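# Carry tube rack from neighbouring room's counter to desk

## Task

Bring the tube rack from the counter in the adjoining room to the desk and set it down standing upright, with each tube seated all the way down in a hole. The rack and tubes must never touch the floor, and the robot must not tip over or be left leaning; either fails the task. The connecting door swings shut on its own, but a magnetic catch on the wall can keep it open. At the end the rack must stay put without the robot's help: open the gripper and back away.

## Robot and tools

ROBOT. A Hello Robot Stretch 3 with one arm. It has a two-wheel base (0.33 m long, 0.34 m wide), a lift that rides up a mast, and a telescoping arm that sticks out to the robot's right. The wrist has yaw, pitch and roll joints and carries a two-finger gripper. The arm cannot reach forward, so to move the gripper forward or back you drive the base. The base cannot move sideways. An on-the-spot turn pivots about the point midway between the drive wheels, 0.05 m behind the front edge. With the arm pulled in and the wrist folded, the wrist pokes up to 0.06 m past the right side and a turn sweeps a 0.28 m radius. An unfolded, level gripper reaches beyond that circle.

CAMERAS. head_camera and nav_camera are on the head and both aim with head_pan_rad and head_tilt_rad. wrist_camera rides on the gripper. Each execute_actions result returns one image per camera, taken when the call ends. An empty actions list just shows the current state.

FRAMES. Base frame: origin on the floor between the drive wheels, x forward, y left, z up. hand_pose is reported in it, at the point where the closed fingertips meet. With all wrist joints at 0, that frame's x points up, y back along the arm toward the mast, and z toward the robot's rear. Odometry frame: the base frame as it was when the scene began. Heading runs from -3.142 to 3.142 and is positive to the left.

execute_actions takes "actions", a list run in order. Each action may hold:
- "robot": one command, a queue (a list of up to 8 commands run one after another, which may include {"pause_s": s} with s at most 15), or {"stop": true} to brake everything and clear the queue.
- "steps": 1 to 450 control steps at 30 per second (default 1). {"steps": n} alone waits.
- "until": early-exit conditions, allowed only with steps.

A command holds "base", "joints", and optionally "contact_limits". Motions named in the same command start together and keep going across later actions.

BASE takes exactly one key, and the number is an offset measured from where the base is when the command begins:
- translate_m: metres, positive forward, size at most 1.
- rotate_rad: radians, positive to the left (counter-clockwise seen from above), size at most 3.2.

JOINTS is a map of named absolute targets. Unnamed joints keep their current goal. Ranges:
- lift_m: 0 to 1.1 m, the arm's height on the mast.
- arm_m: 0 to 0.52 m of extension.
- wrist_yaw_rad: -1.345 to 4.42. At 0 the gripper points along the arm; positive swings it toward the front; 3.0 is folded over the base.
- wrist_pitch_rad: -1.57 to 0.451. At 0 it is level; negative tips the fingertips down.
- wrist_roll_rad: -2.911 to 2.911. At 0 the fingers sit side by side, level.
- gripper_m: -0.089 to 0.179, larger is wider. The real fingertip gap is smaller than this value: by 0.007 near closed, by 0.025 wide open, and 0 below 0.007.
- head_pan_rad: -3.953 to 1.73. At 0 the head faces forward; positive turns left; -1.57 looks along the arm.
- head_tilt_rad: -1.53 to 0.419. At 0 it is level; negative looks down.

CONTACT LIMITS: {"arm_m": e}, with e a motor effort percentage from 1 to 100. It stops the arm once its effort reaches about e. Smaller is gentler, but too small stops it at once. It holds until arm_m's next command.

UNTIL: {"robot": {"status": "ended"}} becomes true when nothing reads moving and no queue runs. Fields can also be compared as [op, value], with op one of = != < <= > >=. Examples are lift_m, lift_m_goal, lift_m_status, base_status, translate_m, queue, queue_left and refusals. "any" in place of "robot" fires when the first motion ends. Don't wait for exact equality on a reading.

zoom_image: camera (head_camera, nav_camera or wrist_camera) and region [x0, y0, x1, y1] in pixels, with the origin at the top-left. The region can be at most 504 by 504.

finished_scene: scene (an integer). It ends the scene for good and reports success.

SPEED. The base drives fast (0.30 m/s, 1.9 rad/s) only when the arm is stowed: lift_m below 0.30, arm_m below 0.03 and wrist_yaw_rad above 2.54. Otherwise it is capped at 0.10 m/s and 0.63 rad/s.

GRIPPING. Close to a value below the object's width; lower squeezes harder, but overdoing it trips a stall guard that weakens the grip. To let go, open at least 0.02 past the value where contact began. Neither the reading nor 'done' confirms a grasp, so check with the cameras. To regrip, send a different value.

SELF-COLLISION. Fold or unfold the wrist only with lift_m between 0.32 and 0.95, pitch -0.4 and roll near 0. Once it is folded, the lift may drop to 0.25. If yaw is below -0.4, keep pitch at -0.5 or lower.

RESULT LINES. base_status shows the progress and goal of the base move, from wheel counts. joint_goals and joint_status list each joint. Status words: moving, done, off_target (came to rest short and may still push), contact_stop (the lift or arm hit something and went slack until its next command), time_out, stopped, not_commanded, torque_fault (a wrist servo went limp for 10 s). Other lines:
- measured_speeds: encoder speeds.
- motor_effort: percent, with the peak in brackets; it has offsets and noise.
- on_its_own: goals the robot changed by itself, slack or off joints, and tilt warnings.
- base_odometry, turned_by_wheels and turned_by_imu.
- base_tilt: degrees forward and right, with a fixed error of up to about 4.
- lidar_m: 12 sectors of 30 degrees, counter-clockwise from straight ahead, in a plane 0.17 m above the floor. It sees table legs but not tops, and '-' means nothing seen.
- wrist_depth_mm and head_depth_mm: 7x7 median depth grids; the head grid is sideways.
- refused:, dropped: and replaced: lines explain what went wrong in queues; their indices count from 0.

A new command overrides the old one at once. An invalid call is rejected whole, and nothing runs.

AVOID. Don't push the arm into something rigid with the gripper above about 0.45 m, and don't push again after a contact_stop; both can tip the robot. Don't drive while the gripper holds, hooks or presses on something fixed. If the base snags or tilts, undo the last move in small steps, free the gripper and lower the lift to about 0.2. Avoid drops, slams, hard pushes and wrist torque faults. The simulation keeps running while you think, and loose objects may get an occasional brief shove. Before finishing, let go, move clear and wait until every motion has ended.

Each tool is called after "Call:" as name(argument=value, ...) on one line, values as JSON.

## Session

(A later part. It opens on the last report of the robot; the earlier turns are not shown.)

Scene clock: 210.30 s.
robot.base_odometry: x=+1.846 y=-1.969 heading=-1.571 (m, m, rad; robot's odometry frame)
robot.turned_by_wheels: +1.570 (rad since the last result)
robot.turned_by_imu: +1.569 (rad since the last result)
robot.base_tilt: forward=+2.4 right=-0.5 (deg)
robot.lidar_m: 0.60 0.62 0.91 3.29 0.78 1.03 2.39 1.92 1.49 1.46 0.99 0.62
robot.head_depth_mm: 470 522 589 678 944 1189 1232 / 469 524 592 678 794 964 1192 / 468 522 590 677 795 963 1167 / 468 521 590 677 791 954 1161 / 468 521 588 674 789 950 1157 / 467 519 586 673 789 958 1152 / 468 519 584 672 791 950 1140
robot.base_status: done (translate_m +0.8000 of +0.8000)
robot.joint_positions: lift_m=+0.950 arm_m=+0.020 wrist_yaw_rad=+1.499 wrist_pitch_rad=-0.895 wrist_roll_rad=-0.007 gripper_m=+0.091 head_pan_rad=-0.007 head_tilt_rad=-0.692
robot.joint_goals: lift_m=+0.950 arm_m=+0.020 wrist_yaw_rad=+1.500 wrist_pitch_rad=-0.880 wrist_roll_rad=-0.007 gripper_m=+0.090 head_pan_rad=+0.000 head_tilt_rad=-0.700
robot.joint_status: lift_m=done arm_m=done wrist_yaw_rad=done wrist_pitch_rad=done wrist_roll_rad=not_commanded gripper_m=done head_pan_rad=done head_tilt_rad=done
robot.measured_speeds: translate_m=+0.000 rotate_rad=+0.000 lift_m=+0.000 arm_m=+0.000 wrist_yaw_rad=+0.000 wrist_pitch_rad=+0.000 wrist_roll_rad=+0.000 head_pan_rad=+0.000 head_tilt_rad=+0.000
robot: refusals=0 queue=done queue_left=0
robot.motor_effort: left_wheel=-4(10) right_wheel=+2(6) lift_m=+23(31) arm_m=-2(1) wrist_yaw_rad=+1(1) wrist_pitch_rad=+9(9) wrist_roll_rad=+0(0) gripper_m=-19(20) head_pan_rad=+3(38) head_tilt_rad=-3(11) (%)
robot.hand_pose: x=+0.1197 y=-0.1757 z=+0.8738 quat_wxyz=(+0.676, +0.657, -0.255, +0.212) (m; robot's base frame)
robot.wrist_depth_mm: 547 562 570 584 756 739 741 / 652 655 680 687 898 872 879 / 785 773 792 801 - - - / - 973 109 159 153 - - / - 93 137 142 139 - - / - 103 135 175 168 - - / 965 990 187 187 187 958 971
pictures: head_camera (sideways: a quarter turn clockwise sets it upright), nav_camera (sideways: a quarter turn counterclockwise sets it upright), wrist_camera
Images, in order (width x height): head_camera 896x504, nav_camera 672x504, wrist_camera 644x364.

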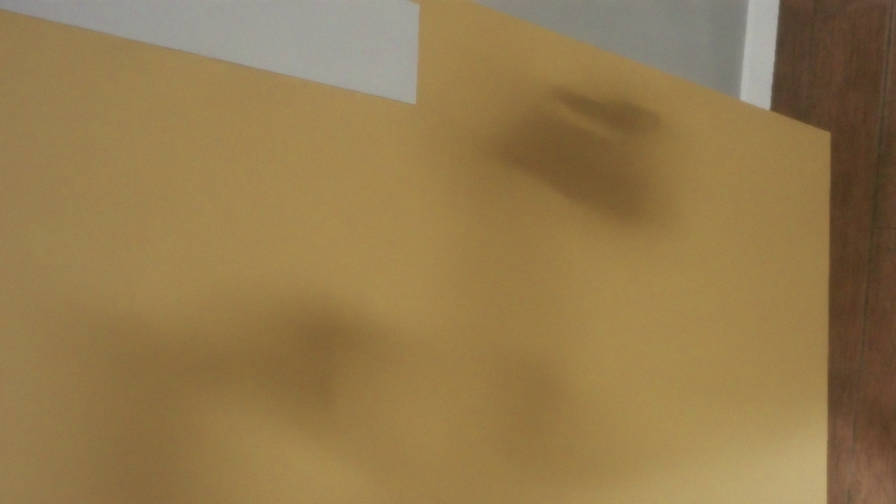

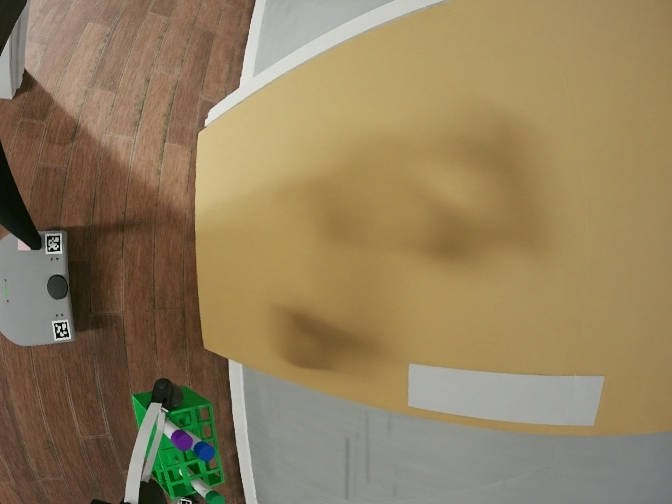

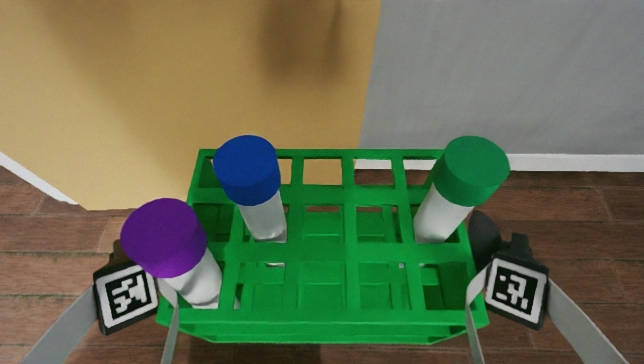

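Call:
execute_actions(actions=[{"robot":[{"base":{"translate_m":0.17}},{"base":{"rotate_rad":1.57},"joints":{"head_tilt_rad":-0.8}}],"steps":450,"until":{"robot":{"status":"ended"}}}])

Scene clock: 218.23 s.
robot.base_odometry: x=+1.846 y=-2.139 heading=-0.001 (m, m, rad; robot's odometry frame)
robot.turned_by_wheels: +1.570 (rad since the last result)
robot.turned_by_imu: +1.573 (rad since the last result)
robot.base_tilt: forward=+2.6 right=-0.6 (deg)
robot.lidar_m: 3.24 0.81 1.00 2.56 1.95 1.51 1.48 0.77 0.44 0.43 0.44 0.61
robot.head_depth_mm: 2090 2002 1889 1796 1562 1076 1007 / 2800 3054 2494 1970 1610 1356 1172 / 2847 3207 2495 1938 1582 1348 1176 / 2854 3092 2493 1913 1571 1338 1160 / 2954 3163 2430 1913 1563 1331 1151 / 2916 3172 2389 1877 1550 1323 1154 / 2890 3172 2365 1884 1538 1310 1151
robot.base_status: done (rotate_rad +1.5698 of +1.5700)
robot.joint_positions: lift_m=+0.950 arm_m=+0.020 wrist_yaw_rad=+1.499 wrist_pitch_rad=-0.895 wrist_roll_rad=-0.007 gripper_m=+0.091 head_pan_rad=-0.007 head_tilt_rad=-0.790
robot.joint_goals: lift_m=+0.950 arm_m=+0.020 wrist_yaw_rad=+1.500 wrist_pitch_rad=-0.880 wrist_roll_rad=-0.007 gripper_m=+0.090 head_pan_rad=+0.000 head_tilt_rad=-0.800
robot.joint_status: lift_m=done arm_m=done wrist_yaw_rad=done wrist_pitch_rad=done wrist_roll_rad=not_commanded gripper_m=done head_pan_rad=done head_tilt_rad=done
robot.measured_speeds: translate_m=+0.000 rotate_rad=+0.000 lift_m=+0.000 arm_m=+0.000 wrist_yaw_rad=+0.000 wrist_pitch_rad=+0.000 wrist_roll_rad=+0.000 head_pan_rad=+0.000 head_tilt_rad=+0.000
robot: refusals=0 queue=done queue_left=0
robot.motor_effort: left_wheel=-4(10) right_wheel=+3(5) lift_m=+23(23) arm_m=-2(2) wrist_yaw_rad=+1(1) wrist_pitch_rad=+9(9) wrist_roll_rad=+0(0) gripper_m=-19(20) head_pan_rad=+3(3) head_tilt_rad=-4(10) (%)
robot.hand_pose: x=+0.1197 y=-0.1757 z=+0.8738 quat_wxyz=(+0.676, +0.657, -0.255, +0.212) (m; robot's base frame)
robot.wrist_depth_mm: - - - - - 417 284 / 787 - - - - 419 286 / 921 - - - 711 392 289 / - - 110 159 153 360 293 / - 93 137 142 139 383 297 / - 104 135 197 168 - 299 / 953 957 188 188 187 428 288
pictures: head_camera (sideways: a quarter turn clockwise sets it upright), nav_camera (sideways: a quarter turn counterclockwise sets it upright), wrist_camera
Images, in order (width x height): head_camera 896x504, nav_camera 672x504, wrist_camera 644x364.

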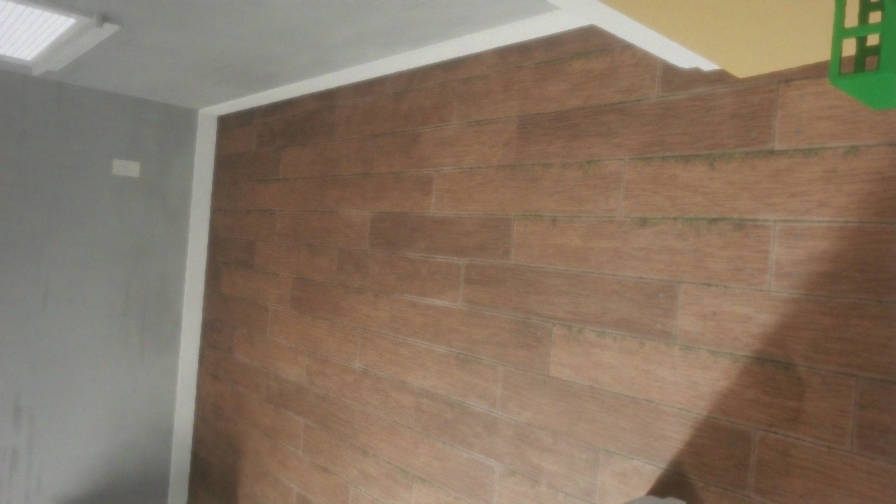

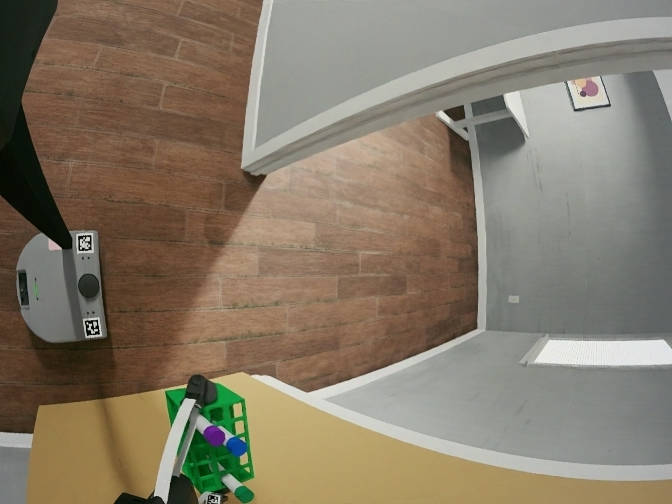

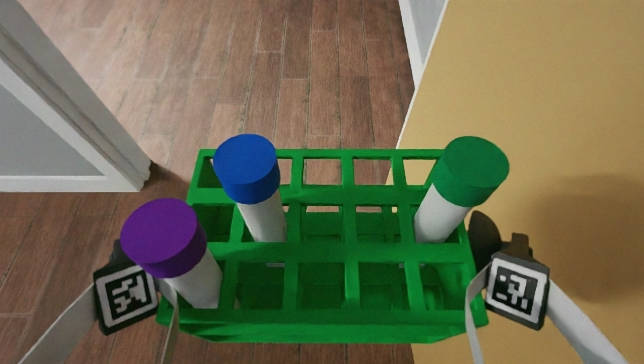

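Call:
execute_actions(actions=[{"robot":{"base":{"translate_m":0.55}},"steps":450,"until":{"robot":{"status":"ended"}}}])

Scene clock: 226.60 s.
robot.base_odometry: x=+2.396 y=-2.139 heading=-0.001 (m, m, rad; robot's odometry frame)
robot.turned_by_wheels: +0.000 (rad since the last result)
robot.turned_by_imu: +0.000 (rad since the last result)
robot.base_tilt: forward=+2.5 right=-0.5 (deg)
robot.lidar_m: 2.74 2.69 0.46 0.51 2.66 2.06 1.89 0.61 0.45 0.43 0.48 0.98
robot.head_depth_mm: 2237 2162 2024 1847 1606 1371 1159 / 2345 2651 2542 1978 1606 1341 1169 / 2397 2692 2493 1947 1598 1344 1176 / 2417 2714 2449 1926 1579 1340 1162 / 2400 2720 2464 1929 1567 1345 1158 / 2436 2744 2413 1887 1555 1329 1152 / 2445 2764 2400 1870 1552 1314 1143
robot.base_status: done (translate_m +0.5500 of +0.5500)
robot.joint_positions: lift_m=+0.950 arm_m=+0.020 wrist_yaw_rad=+1.499 wrist_pitch_rad=-0.895 wrist_roll_rad=-0.007 gripper_m=+0.091 head_pan_rad=-0.007 head_tilt_rad=-0.790
robot.joint_goals: lift_m=+0.950 arm_m=+0.020 wrist_yaw_rad=+1.500 wrist_pitch_rad=-0.880 wrist_roll_rad=-0.007 gripper_m=+0.090 head_pan_rad=+0.000 head_tilt_rad=-0.800
robot.joint_status: lift_m=done arm_m=done wrist_yaw_rad=done wrist_pitch_rad=done wrist_roll_rad=not_commanded gripper_m=done head_pan_rad=done head_tilt_rad=done
robot.measured_speeds: translate_m=+0.000 rotate_rad=+0.000 lift_m=+0.000 arm_m=+0.000 wrist_yaw_rad=+0.000 wrist_pitch_rad=+0.000 wrist_roll_rad=+0.000 head_pan_rad=+0.000 head_tilt_rad=+0.000
robot: refusals=0 queue=done queue_left=0
robot.motor_effort: left_wheel=-5(7) right_wheel=+2(5) lift_m=+23(23) arm_m=-2(2) wrist_yaw_rad=+0(1) wrist_pitch_rad=+10(10) wrist_roll_rad=+0(0) gripper_m=-20(20) head_pan_rad=+3(3) head_tilt_rad=-3(3) (%)
robot.hand_pose: x=+0.1197 y=-0.1757 z=+0.8738 quat_wxyz=(+0.676, +0.657, -0.255, +0.212) (m; robot's base frame)
robot.wrist_depth_mm: - - - - - 865 563 / - - - - - 834 561 / - - - - - 798 561 / - - 109 159 153 693 561 / - 93 137 142 139 748 364 / - 103 134 174 168 - 349 / 681 932 187 187 187 515 347
pictures: head_camera (sideways: a quarter turn clockwise sets it upright), nav_camera (sideways: a quarter turn counterclockwise sets it upright), wrist_camera
Images, in order (width x height): head_camera 896x504, nav_camera 672x504, wrist_camera 644x364.

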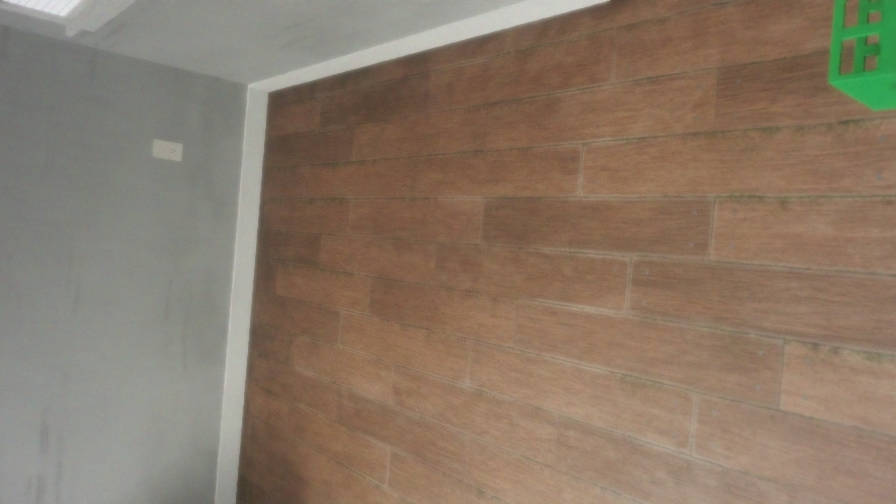

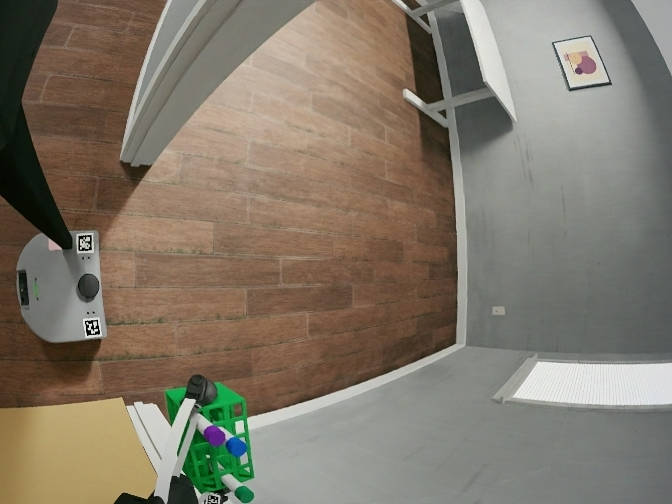

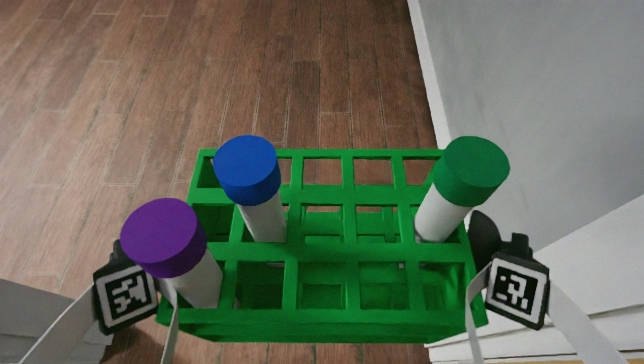

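Call:
execute_actions(actions=[{"robot":[{"base":{"translate_m":0.75}},{"base":{"translate_m":0.75}},{"base":{"rotate_rad":1.57}},{"base":{"translate_m":1.0},"joints":{"head_pan_rad":-1.0}}],"steps":450,"until":{"robot":{"status":"ended"}}},{"steps":450,"until":{"robot":{"status":"ended"}}},{"steps":200,"until":{"robot":{"status":"ended"}}}])

Scene clock: 260.57 s.
robot.base_odometry: x=+3.898 y=-1.140 heading=+1.569 (m, m, rad; robot's odometry frame)
robot.turned_by_wheels: +1.570 (rad since the last result)
robot.turned_by_imu: +1.575 (rad since the last result)
robot.base_tilt: forward=+2.6 right=-0.4 (deg)
robot.lidar_m: 2.02 1.56 1.21 1.18 1.27 1.78 1.75 1.76 1.36 0.92 0.92 1.78
robot.head_depth_mm: 1172 1287 1119 1577 1624 1402 - / 1235 1372 1110 883 1572 - - / 1335 1428 1105 852 1580 - - / 1421 1503 1084 902 1579 405 425 / 1541 1477 1068 1739 1569 413 341 / 1664 1467 1055 1856 1550 1324 393 / 1821 1429 1127 1871 1539 1318 1142
robot.base_status: done (translate_m +1.0000 of +1.0000)
robot.joint_positions: lift_m=+0.950 arm_m=+0.020 wrist_yaw_rad=+1.499 wrist_pitch_rad=-0.895 wrist_roll_rad=-0.007 gripper_m=+0.091 head_pan_rad=-0.993 head_tilt_rad=-0.790
robot.joint_goals: lift_m=+0.950 arm_m=+0.020 wrist_yaw_rad=+1.500 wrist_pitch_rad=-0.880 wrist_roll_rad=-0.007 gripper_m=+0.090 head_pan_rad=-1.000 head_tilt_rad=-0.800
robot.joint_status: lift_m=done arm_m=done wrist_yaw_rad=done wrist_pitch_rad=done wrist_roll_rad=not_commanded gripper_m=done head_pan_rad=done head_tilt_rad=done
robot.measured_speeds: translate_m=+0.000 rotate_rad=+0.000 lift_m=+0.000 arm_m=+0.000 wrist_yaw_rad=+0.000 wrist_pitch_rad=+0.000 wrist_roll_rad=+0.000 head_pan_rad=+0.000 head_tilt_rad=+0.000
robot: refusals=0 queue=done queue_left=0
robot.motor_effort: left_wheel=-5(9) right_wheel=+3(5) lift_m=+22(23) arm_m=-2(2) wrist_yaw_rad=+1(1) wrist_pitch_rad=+10(9) wrist_roll_rad=+0(0) gripper_m=-19(19) head_pan_rad=-3(36) head_tilt_rad=-3(3) (%)
robot.hand_pose: x=+0.1197 y=-0.1757 z=+0.8738 quat_wxyz=(+0.676, +0.657, -0.255, +0.212) (m; robot's base frame)
robot.wrist_depth_mm: - - - - - - 514 / - - - - - - 464 / - - - - - - 428 / - - 109 159 153 - - / - 93 138 142 140 - - / - 103 135 174 168 - - / 969 976 187 188 187 961 959
pictures: head_camera (sideways: a quarter turn clockwise sets it upright), nav_camera (sideways: a quarter turn counterclockwise sets it upright), wrist_camera
Images, in order (width x height): head_camera 896x504, nav_camera 672x504, wrist_camera 644x364.

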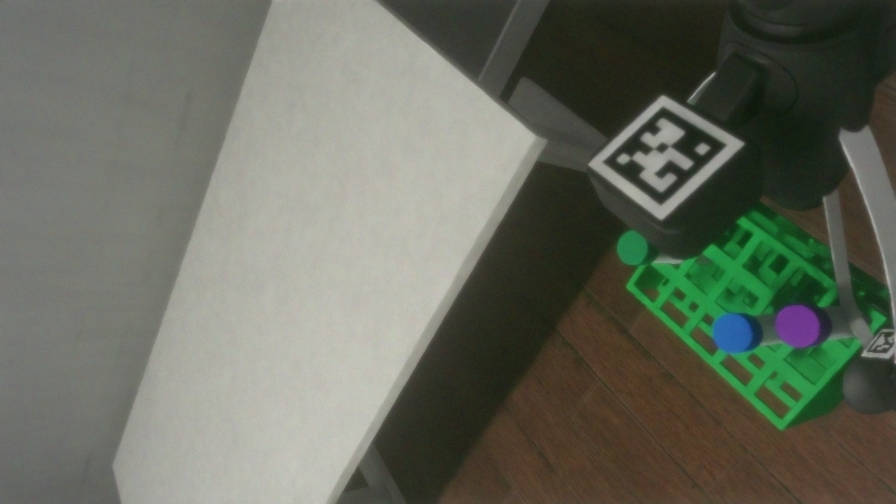

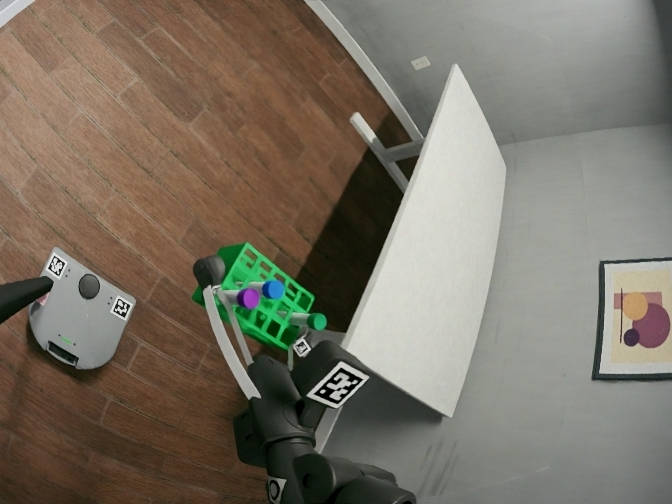

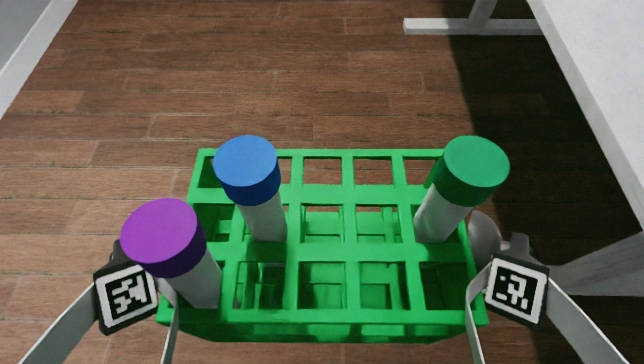

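Call:
execute_actions(actions=[{"robot":[{"base":{"translate_m":0.45},"joints":{"lift_m":1.0,"head_pan_rad":-1.57,"head_tilt_rad":-0.7}},{"joints":{"wrist_yaw_rad":0}},{"joints":{"arm_m":0.3}},{"joints":{"lift_m":0.88}}],"steps":450,"until":{"robot":{"status":"ended"}}},{"steps":200,"until":{"robot":{"status":"ended"}}}])

Scene clock: 276.17 s.
robot.base_odometry: x=+3.898 y=-0.690 heading=+1.569 (m, m, rad; robot's odometry frame)
robot.turned_by_wheels: +0.000 (rad since the last result)
robot.turned_by_imu: -0.002 (rad since the last result)
robot.base_tilt: forward=+2.3 right=-0.7 (deg)
robot.lidar_m: 1.57 1.51 1.17 1.15 1.23 2.23 2.19 1.80 1.40 0.91 1.45 1.44
robot.head_depth_mm: 1130 1262 1408 1599 - - 1198 / 1145 1272 1378 - 807 1427 1215 / 1153 1287 1382 - 831 1399 1203 / 1168 1294 1378 - 769 1402 1200 / 1171 1308 1254 968 816 1411 1193 / 1176 1308 1248 924 1534 1394 1196 / 1184 1330 1221 919 1530 1374 1187
robot.base_status: done (translate_m +0.4500 of +0.4500)
robot.joint_positions: lift_m=+0.880 arm_m=+0.300 wrist_yaw_rad=+0.000 wrist_pitch_rad=-0.895 wrist_roll_rad=-0.007 gripper_m=+0.091 head_pan_rad=-1.563 head_tilt_rad=-0.705
robot.joint_goals: lift_m=+0.880 arm_m=+0.300 wrist_yaw_rad=+0.000 wrist_pitch_rad=-0.880 wrist_roll_rad=-0.007 gripper_m=+0.090 head_pan_rad=-1.570 head_tilt_rad=-0.700
robot.joint_status: lift_m=done arm_m=done wrist_yaw_rad=done wrist_pitch_rad=done wrist_roll_rad=not_commanded gripper_m=done head_pan_rad=done head_tilt_rad=done
robot.measured_speeds: translate_m=+0.000 rotate_rad=+0.000 lift_m=+0.000 arm_m=+0.000 wrist_yaw_rad=+0.000 wrist_pitch_rad=+0.000 wrist_roll_rad=+0.000 head_pan_rad=+0.000 head_tilt_rad=+0.000
robot: refusals=0 queue=done queue_left=0
robot.motor_effort: left_wheel=-4(6) right_wheel=+2(5) lift_m=+23(32) arm_m=+3(1) wrist_yaw_rad=-1(1) wrist_pitch_rad=+10(10) wrist_roll_rad=+0(0) gripper_m=-19(20) head_pan_rad=-3(29) head_tilt_rad=+2(10) (%)
robot.hand_pose: x=-0.0216 y=-0.5861 z=+0.8038 quat_wxyz=(+0.640, +0.307, -0.635, -0.305) (m; robot's base frame)
robot.wrist_depth_mm: 398 400 395 401 397 393 840 / 353 355 353 356 353 356 362 / 320 315 317 316 314 317 316 / 287 289 108 159 152 277 286 / 262 93 137 142 139 267 262 / 246 103 135 174 168 - 243 / 894 879 187 187 187 229 228
pictures: head_camera (sideways: a quarter turn clockwise sets it upright), nav_camera (sideways: a quarter turn counterclockwise sets it upright), wrist_camera
Images, in order (width x height): head_camera 896x504, nav_camera 672x504, wrist_camera 644x364.

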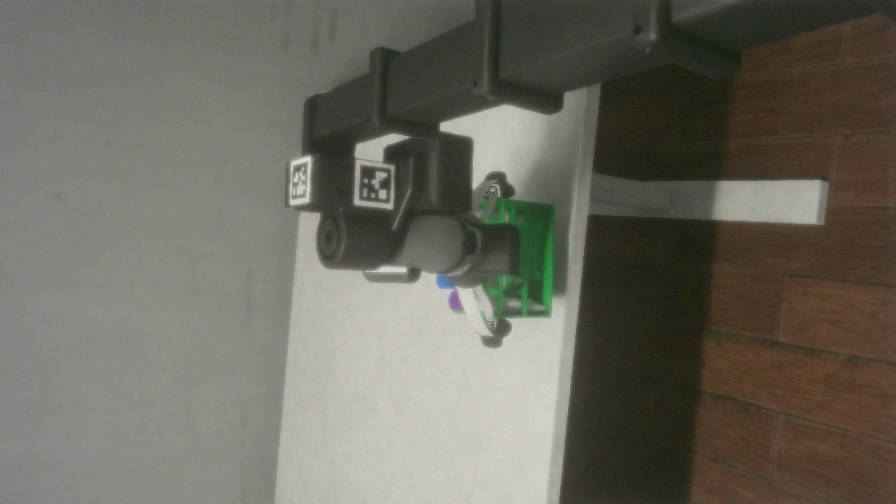

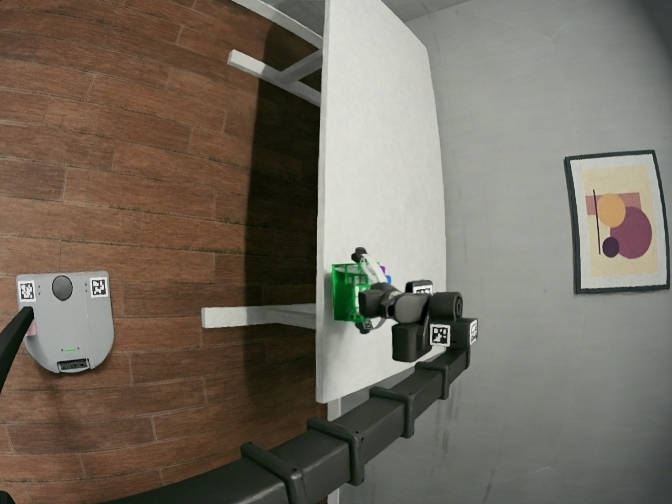

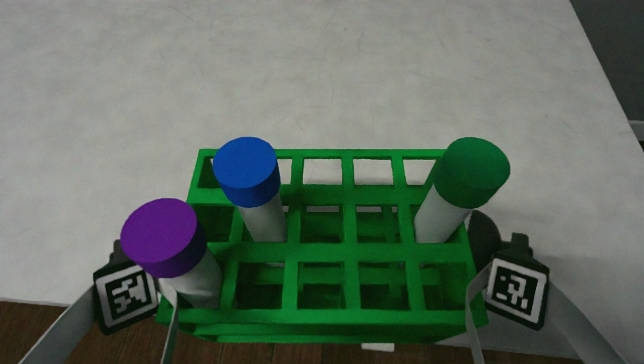

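Call:
execute_actions(actions=[{"robot":[{"base":{"translate_m":0.15},"joints":{"arm_m":0.45}},{"joints":{"lift_m":0.842}}],"steps":450,"until":{"robot":{"status":"ended"}}},{"steps":10}])

Scene clock: 282.03 s.
robot.base_odometry: x=+3.899 y=-0.540 heading=+1.569 (m, m, rad; robot's odometry frame)
robot.turned_by_wheels: +0.000 (rad since the last result)
robot.turned_by_imu: -0.002 (rad since the last result)
robot.base_tilt: forward=+2.4 right=-0.5 (deg)
robot.lidar_m: 1.43 1.49 1.15 1.14 1.21 2.38 2.34 1.82 0.95 1.39 1.33 1.45
robot.head_depth_mm: 1148 1274 1358 1008 820 - - / 1159 1283 1371 - 1308 1391 1212 / 1162 1292 - 918 828 1421 1207 / 1170 1306 1392 850 1547 1403 1198 / 1176 1326 1258 903 1566 1404 1200 / 1188 1333 1249 929 1540 1381 1185 / 1195 1340 1229 914 1583 1379 1185
robot.base_status: done (translate_m +0.1500 of +0.1500)
robot.joint_positions: lift_m=+0.842 arm_m=+0.450 wrist_yaw_rad=+0.000 wrist_pitch_rad=-0.890 wrist_roll_rad=-0.007 gripper_m=+0.091 head_pan_rad=-1.563 head_tilt_rad=-0.705
robot.joint_goals: lift_m=+0.842 arm_m=+0.450 wrist_yaw_rad=+0.000 wrist_pitch_rad=-0.880 wrist_roll_rad=-0.007 gripper_m=+0.090 head_pan_rad=-1.570 head_tilt_rad=-0.700
robot.joint_status: lift_m=done arm_m=done wrist_yaw_rad=done wrist_pitch_rad=done wrist_roll_rad=not_commanded gripper_m=done head_pan_rad=done head_tilt_rad=done
robot.measured_speeds: translate_m=+0.000 rotate_rad=+0.000 lift_m=+0.000 arm_m=+0.000 wrist_yaw_rad=+0.000 wrist_pitch_rad=+0.000 wrist_roll_rad=+0.000 head_pan_rad=+0.000 head_tilt_rad=+0.000
robot: refusals=0 queue=done queue_left=0
robot.motor_effort: left_wheel=-4(5) right_wheel=+2(6) lift_m=+21(22) arm_m=+3(3) wrist_yaw_rad=+0(0) wrist_pitch_rad=+7(10) wrist_roll_rad=+0(0) gripper_m=-20(19) head_pan_rad=-3(3) head_tilt_rad=+1(1) (%)
robot.hand_pose: x=-0.0216 y=-0.7372 z=+0.7667 quat_wxyz=(+0.641, +0.306, -0.636, -0.304) (m; robot's base frame)
robot.wrist_depth_mm: 341 343 340 340 342 341 341 / 303 304 298 302 300 299 301 / 268 270 270 268 271 268 268 / 244 244 104 157 151 233 244 / 224 93 136 142 139 224 224 / 206 94 135 177 166 - 208 / 190 187 185 184 186 191 191
pictures: head_camera (sideways: a quarter turn clockwise sets it upright), nav_camera (sideways: a quarter turn counterclockwise sets it upright), wrist_camera
Images, in order (width x height): head_camera 896x504, nav_camera 672x504, wrist_camera 644x364.

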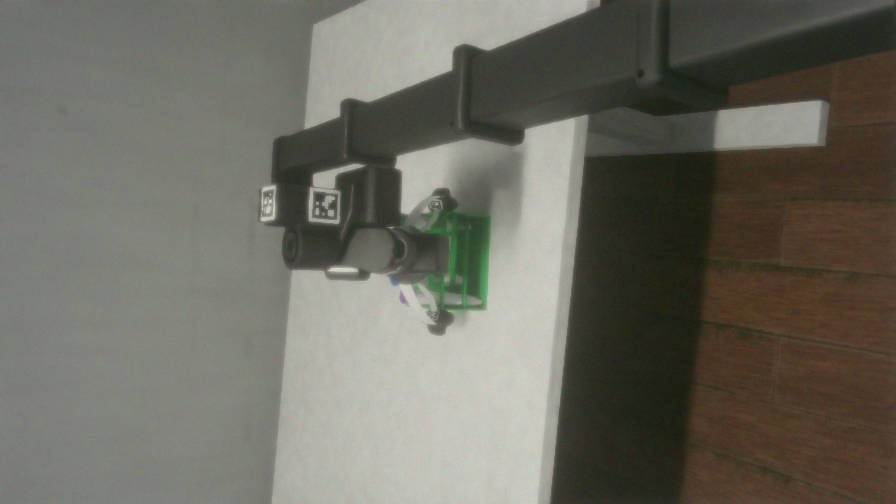

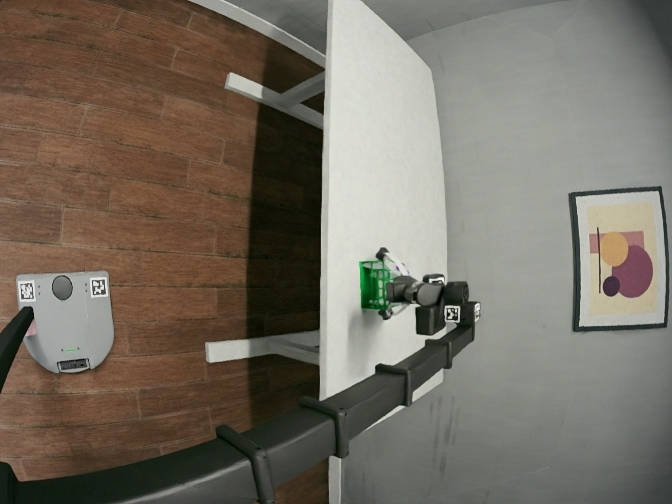

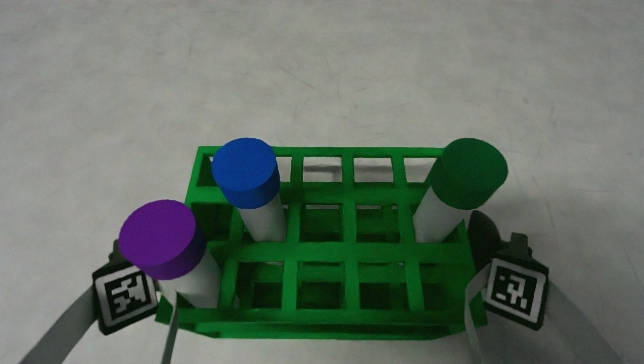

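Touching. Release, raise, then view from the side.

Call:
execute_actions(actions=[{"robot":[{"joints":{"gripper_m":0.179}},{"joints":{"lift_m":0.97}},{"joints":{"arm_m":0.05}},{"joints":{"wrist_pitch_rad":0}},{"joints":{"lift_m":0.78,"head_tilt_rad":-0.5}},{"joints":{"arm_m":0.1}}],"steps":450,"until":{"robot":{"status":"ended"}}},{"steps":10}])

Call:
zoom_image(camera="wrist_camera", region=[200,50,440,250])

Scene clock: 297.80 s.
robot.base_odometry: x=+3.899 y=-0.540 heading=+1.569 (m, m, rad; robot's odometry frame)
robot.turned_by_wheels: +0.000 (rad since the last result)
robot.turned_by_imu: -0.004 (rad since the last result)
robot.base_tilt: forward=+2.5 right=-0.4 (deg)
robot.lidar_m: 1.43 1.49 1.16 1.13 1.21 2.38 2.33 1.82 0.95 1.39 1.33 1.46
robot.head_depth_mm: 1142 1240 1348 1421 975 777 1414 / 1142 1245 1347 1372 969 795 - / 1137 1246 1358 1349 954 787 - / 1142 1268 1368 1330 871 781 - / 1163 1259 1368 1303 899 792 1319 / 1169 1274 1385 1300 924 796 1332 / 1180 1288 1408 1273 917 1475 1329
robot.base_status: done (translate_m +0.1500 of +0.1500)
robot.joint_positions: lift_m=+0.780 arm_m=+0.100 wrist_yaw_rad=+0.000 wrist_pitch_rad=-0.023 wrist_roll_rad=-0.007 gripper_m=+0.179 head_pan_rad=-1.563 head_tilt_rad=-0.508
robot.joint_goals: lift_m=+0.780 arm_m=+0.100 wrist_yaw_rad=+0.000 wrist_pitch_rad=+0.000 wrist_roll_rad=-0.007 gripper_m=+0.179 head_pan_rad=-1.570 head_tilt_rad=-0.500
robot.joint_status: lift_m=done arm_m=done wrist_yaw_rad=done wrist_pitch_rad=done wrist_roll_rad=not_commanded gripper_m=done head_pan_rad=done head_tilt_rad=done
robot.measured_speeds: translate_m=+0.000 rotate_rad=+0.000 lift_m=+0.000 arm_m=+0.000 wrist_yaw_rad=+0.000 wrist_pitch_rad=+0.000 wrist_roll_rad=+0.000 head_pan_rad=+0.000 head_tilt_rad=+0.000
robot: refusals=0 queue=done queue_left=0
robot.motor_effort: left_wheel=-4(4) right_wheel=+2(2) lift_m=+22(32) arm_m=+3(1) wrist_yaw_rad=+0(0) wrist_pitch_rad=+14(15) wrist_roll_rad=+0(0) gripper_m=+0(83) head_pan_rad=-3(3) head_tilt_rad=+3(14) (%)
robot.hand_pose: x=-0.0214 y=-0.5003 z=+0.8889 quat_wxyz=(+0.710, +0.008, -0.704, -0.008) (m; robot's base frame)
robot.wrist_depth_mm: - - - - - 980 919 / - - - - 991 975 991 / - - - - - - - / - - - - - - - / 740 724 746 429 734 743 - / 534 493 491 428 482 485 511 / 355 369 365 367 371 367 350
pictures: head_camera (sideways: a quarter turn clockwise sets it upright), nav_camera (sideways: a quarter turn counterclockwise sets it upright), wrist_camera
Images, in order (width x height): head_camera 896x504, nav_camera 672x504, wrist_camera 644x364.

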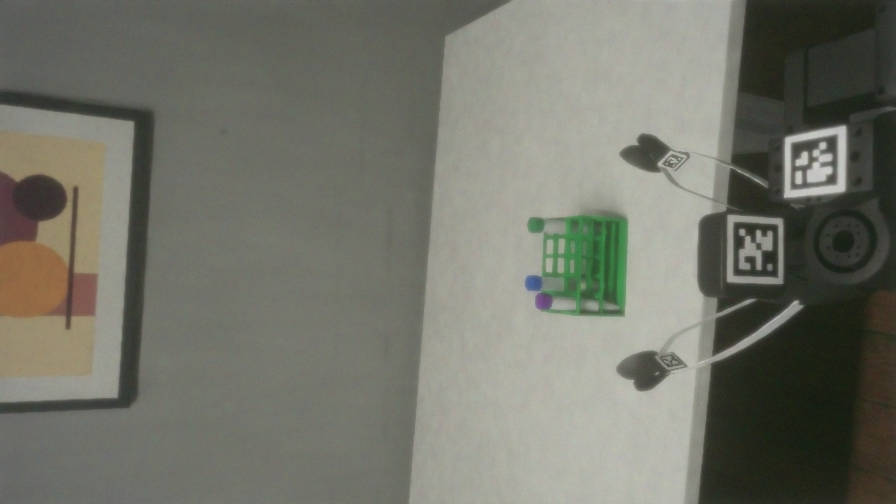

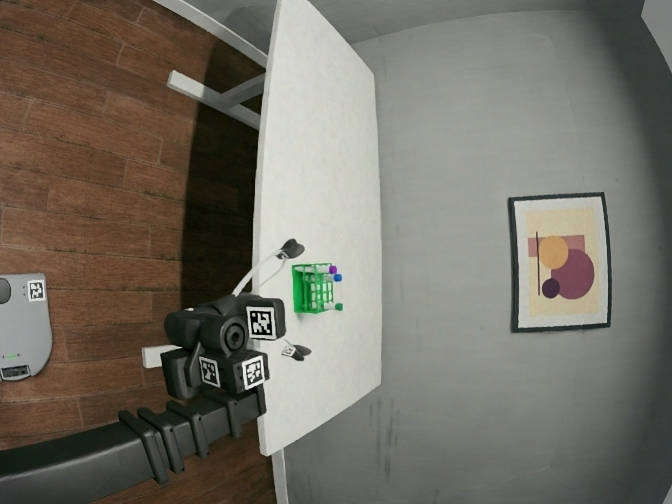

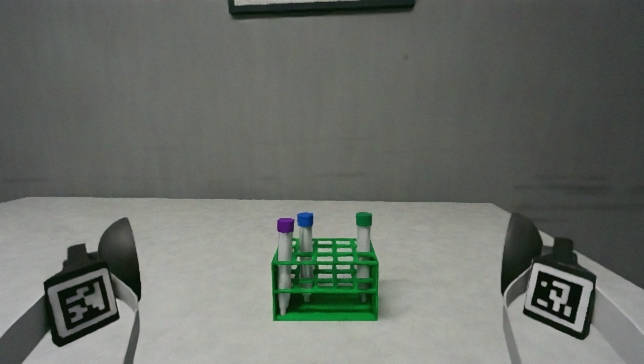

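Region (200, 50, 440, 250) of wrist_camera's 644x364 image, scaled by 2.100.

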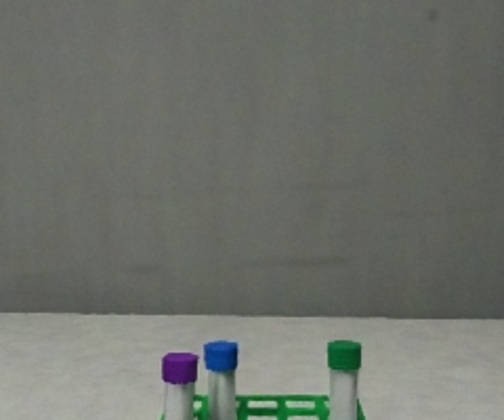

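Call:
execute_actions(actions=[{"robot":[{"joints":{"arm_m":0.06,"lift_m":0.70}}],"steps":450,"until":{"robot":{"status":"ended"}}},{"steps":10}])

Call:
zoom_image(camera="wrist_camera", region=[230,120,430,300])

Scene clock: 301.77 s.
robot.base_odometry: x=+3.899 y=-0.540 heading=+1.569 (m, m, rad; robot's odometry frame)
robot.turned_by_wheels: +0.000 (rad since the last result)
robot.turned_by_imu: -0.001 (rad since the last result)
robot.base_tilt: forward=+2.5 right=-0.6 (deg)
robot.lidar_m: 1.43 1.49 1.16 1.13 1.21 2.38 2.33 1.83 0.95 1.39 1.33 1.45
robot.head_depth_mm: 1143 1235 1342 1404 976 777 1373 / 1142 1253 1359 1367 964 793 1298 / 1140 1245 1352 1355 955 790 1351 / 1148 1264 1367 1326 868 811 1407 / 1153 1272 1376 1311 900 804 1333 / 1156 1269 1393 1301 925 781 1331 / 1199 1277 1399 1283 918 1475 1320
robot.base_status: done (translate_m +0.1500 of +0.1500)
robot.joint_positions: lift_m=+0.700 arm_m=+0.060 wrist_yaw_rad=+0.000 wrist_pitch_rad=-0.022 wrist_roll_rad=-0.007 gripper_m=+0.179 head_pan_rad=-1.563 head_tilt_rad=-0.508
robot.joint_goals: lift_m=+0.700 arm_m=+0.060 wrist_yaw_rad=+0.000 wrist_pitch_rad=+0.000 wrist_roll_rad=-0.007 gripper_m=+0.179 head_pan_rad=-1.570 head_tilt_rad=-0.500
robot.joint_status: lift_m=done arm_m=done wrist_yaw_rad=done wrist_pitch_rad=done wrist_roll_rad=not_commanded gripper_m=done head_pan_rad=done head_tilt_rad=done
robot.measured_speeds: translate_m=+0.000 rotate_rad=+0.000 lift_m=+0.000 arm_m=+0.000 wrist_yaw_rad=+0.000 wrist_pitch_rad=+0.000 wrist_roll_rad=+0.000 head_pan_rad=+0.000 head_tilt_rad=+0.000
robot: refusals=0 queue=done queue_left=0
robot.motor_effort: left_wheel=-4(4) right_wheel=+2(2) lift_m=+22(24) arm_m=-2(2) wrist_yaw_rad=+0(0) wrist_pitch_rad=+14(14) wrist_roll_rad=+0(0) gripper_m=+1(1) head_pan_rad=-3(3) head_tilt_rad=+3(3) (%)
robot.hand_pose: x=-0.0214 y=-0.4609 z=+0.8091 quat_wxyz=(+0.710, +0.008, -0.704, -0.008) (m; robot's base frame)
robot.wrist_depth_mm: - - - - - - 965 / - - - - - - - / - - - - - - - / 974 971 941 463 911 - - / 493 486 481 435 483 491 465 / 355 323 324 322 324 317 329 / - - - - - 669 -
pictures: head_camera (sideways: a quarter turn clockwise sets it upright), nav_camera (sideways: a quarter turn counterclockwise sets it upright), wrist_camera
Images, in order (width x height): head_camera 896x504, nav_camera 672x504, wrist_camera 644x364.

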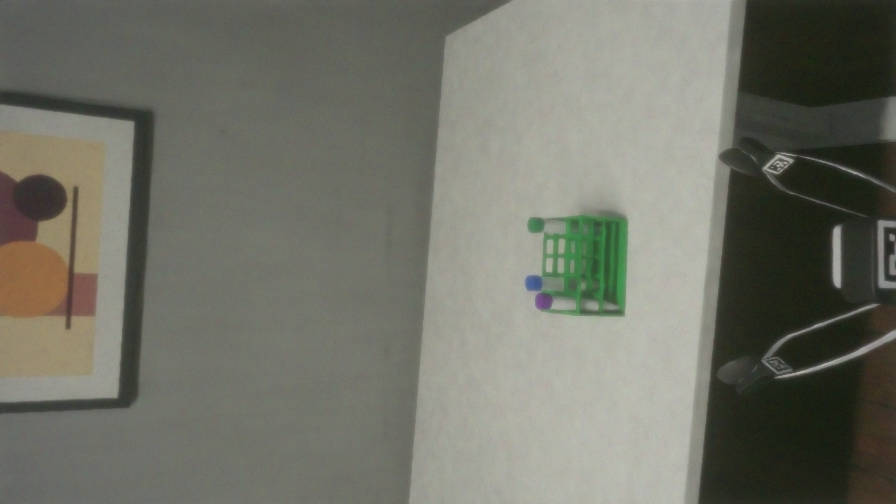

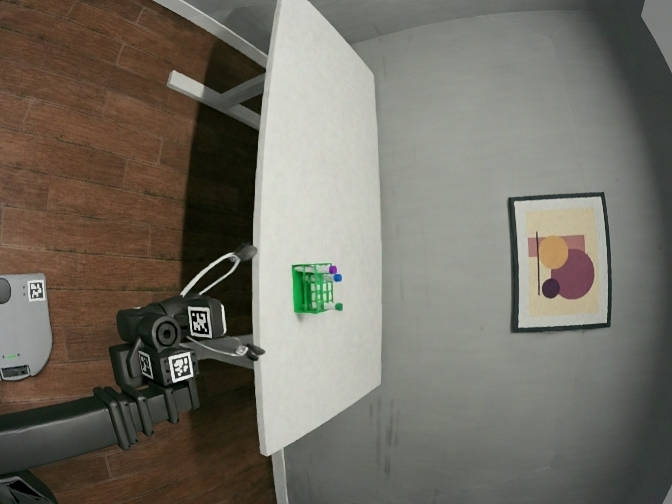

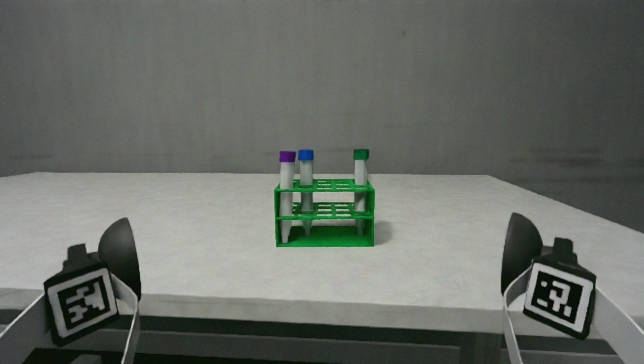

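Region (230, 120, 430, 300) of wrist_camera's 644x364 image, scaled by 2.520; it fills the top 454 rows of this view, and the rest is white.

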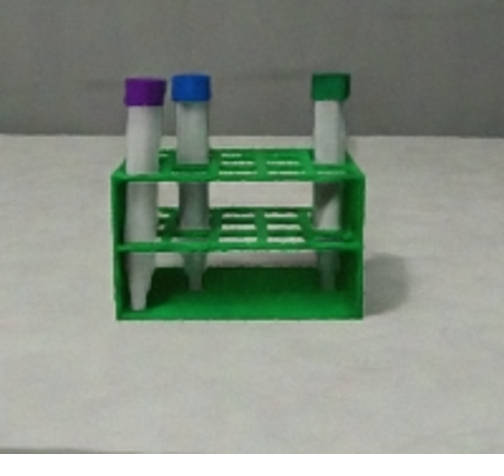

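Call:
execute_actions(actions=[{"robot":{"joints":{"arm_m":0.0}},"steps":100,"until":{"robot":{"status":"ended"}}}])

Call:
finished_scene(scene=2)

Scene clock: 305.13 s.
robot.base_odometry: x=+3.899 y=-0.540 heading=+1.569 (m, m, rad; robot's odometry frame)
robot.turned_by_wheels: +0.000 (rad since the last result)
robot.turned_by_imu: -0.001 (rad since the last result)
robot.base_tilt: forward=+2.5 right=-0.5 (deg)
robot.lidar_m: 1.43 1.49 1.15 1.13 1.21 2.38 2.34 1.82 0.95 1.39 1.33 1.45
robot.head_depth_mm: 1146 1232 1345 1409 972 779 1374 / 1143 1245 1351 1380 964 799 1297 / 1141 1257 1361 1354 955 788 1359 / 1153 1260 1372 1329 869 811 1348 / 1160 1271 1390 1319 899 804 1344 / 1159 1268 1391 1300 928 796 1330 / 1185 1280 1409 1276 924 1478 1323
robot.base_status: done (translate_m +0.1500 of +0.1500)
robot.joint_positions: lift_m=+0.700 arm_m=+0.000 wrist_yaw_rad=+0.000 wrist_pitch_rad=-0.022 wrist_roll_rad=-0.007 gripper_m=+0.179 head_pan_rad=-1.563 head_tilt_rad=-0.508
robot.joint_goals: lift_m=+0.700 arm_m=+0.000 wrist_yaw_rad=+0.000 wrist_pitch_rad=+0.000 wrist_roll_rad=-0.007 gripper_m=+0.179 head_pan_rad=-1.570 head_tilt_rad=-0.500
robot.joint_status: lift_m=done arm_m=done wrist_yaw_rad=done wrist_pitch_rad=done wrist_roll_rad=not_commanded gripper_m=done head_pan_rad=done head_tilt_rad=done
robot.measured_speeds: translate_m=+0.000 rotate_rad=+0.000 lift_m=+0.000 arm_m=+0.000 wrist_yaw_rad=+0.000 wrist_pitch_rad=+0.000 wrist_roll_rad=+0.000 head_pan_rad=+0.000 head_tilt_rad=+0.000
robot: refusals=0 queue=done queue_left=0
robot.motor_effort: left_wheel=-4(4) right_wheel=+2(2) lift_m=+22(22) arm_m=-2(4) wrist_yaw_rad=-1(0) wrist_pitch_rad=+14(14) wrist_roll_rad=+0(0) gripper_m=+0(0) head_pan_rad=-3(3) head_tilt_rad=+3(2) (%)
robot.hand_pose: x=-0.0214 y=-0.4009 z=+0.8091 quat_wxyz=(+0.710, +0.008, -0.704, -0.008) (m; robot's base frame)
robot.wrist_depth_mm: - - - - - - - / - - - - - - - / - - - - - - - / 982 947 941 498 947 - - / 492 494 480 477 470 499 469 / 945 - 374 371 370 339 338 / - - - - - - -
pictures: head_camera (sideways: a quarter turn clockwise sets it upright), nav_camera (sideways: a quarter turn counterclockwise sets it upright), wrist_camera
Images, in order (width x height): head_camera 896x504, nav_camera 672x504, wrist_camera 644x364.

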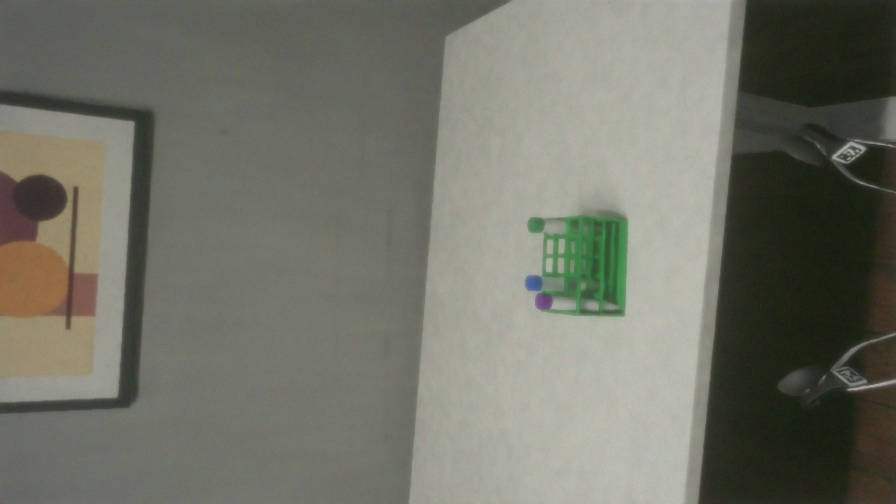

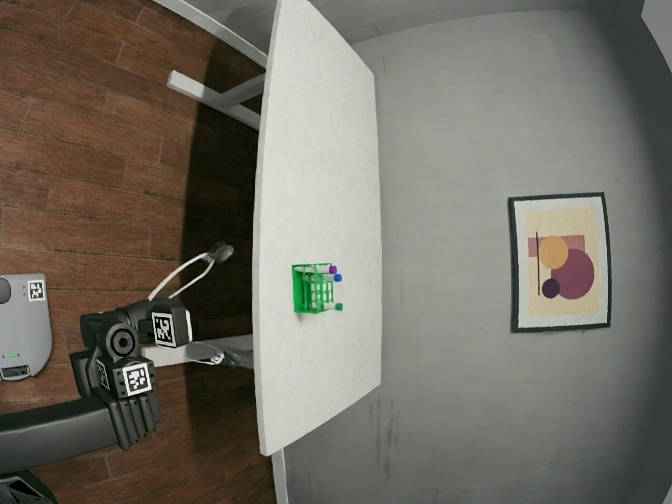

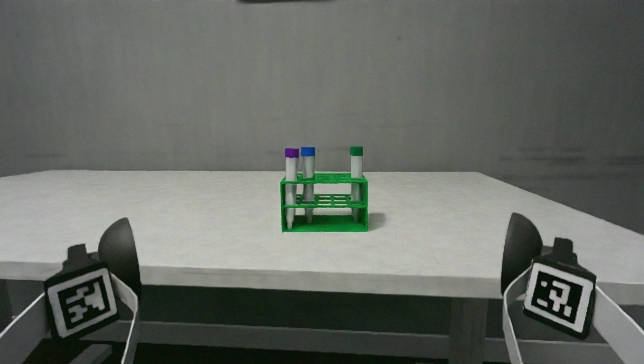

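The scene is finished: the task was done.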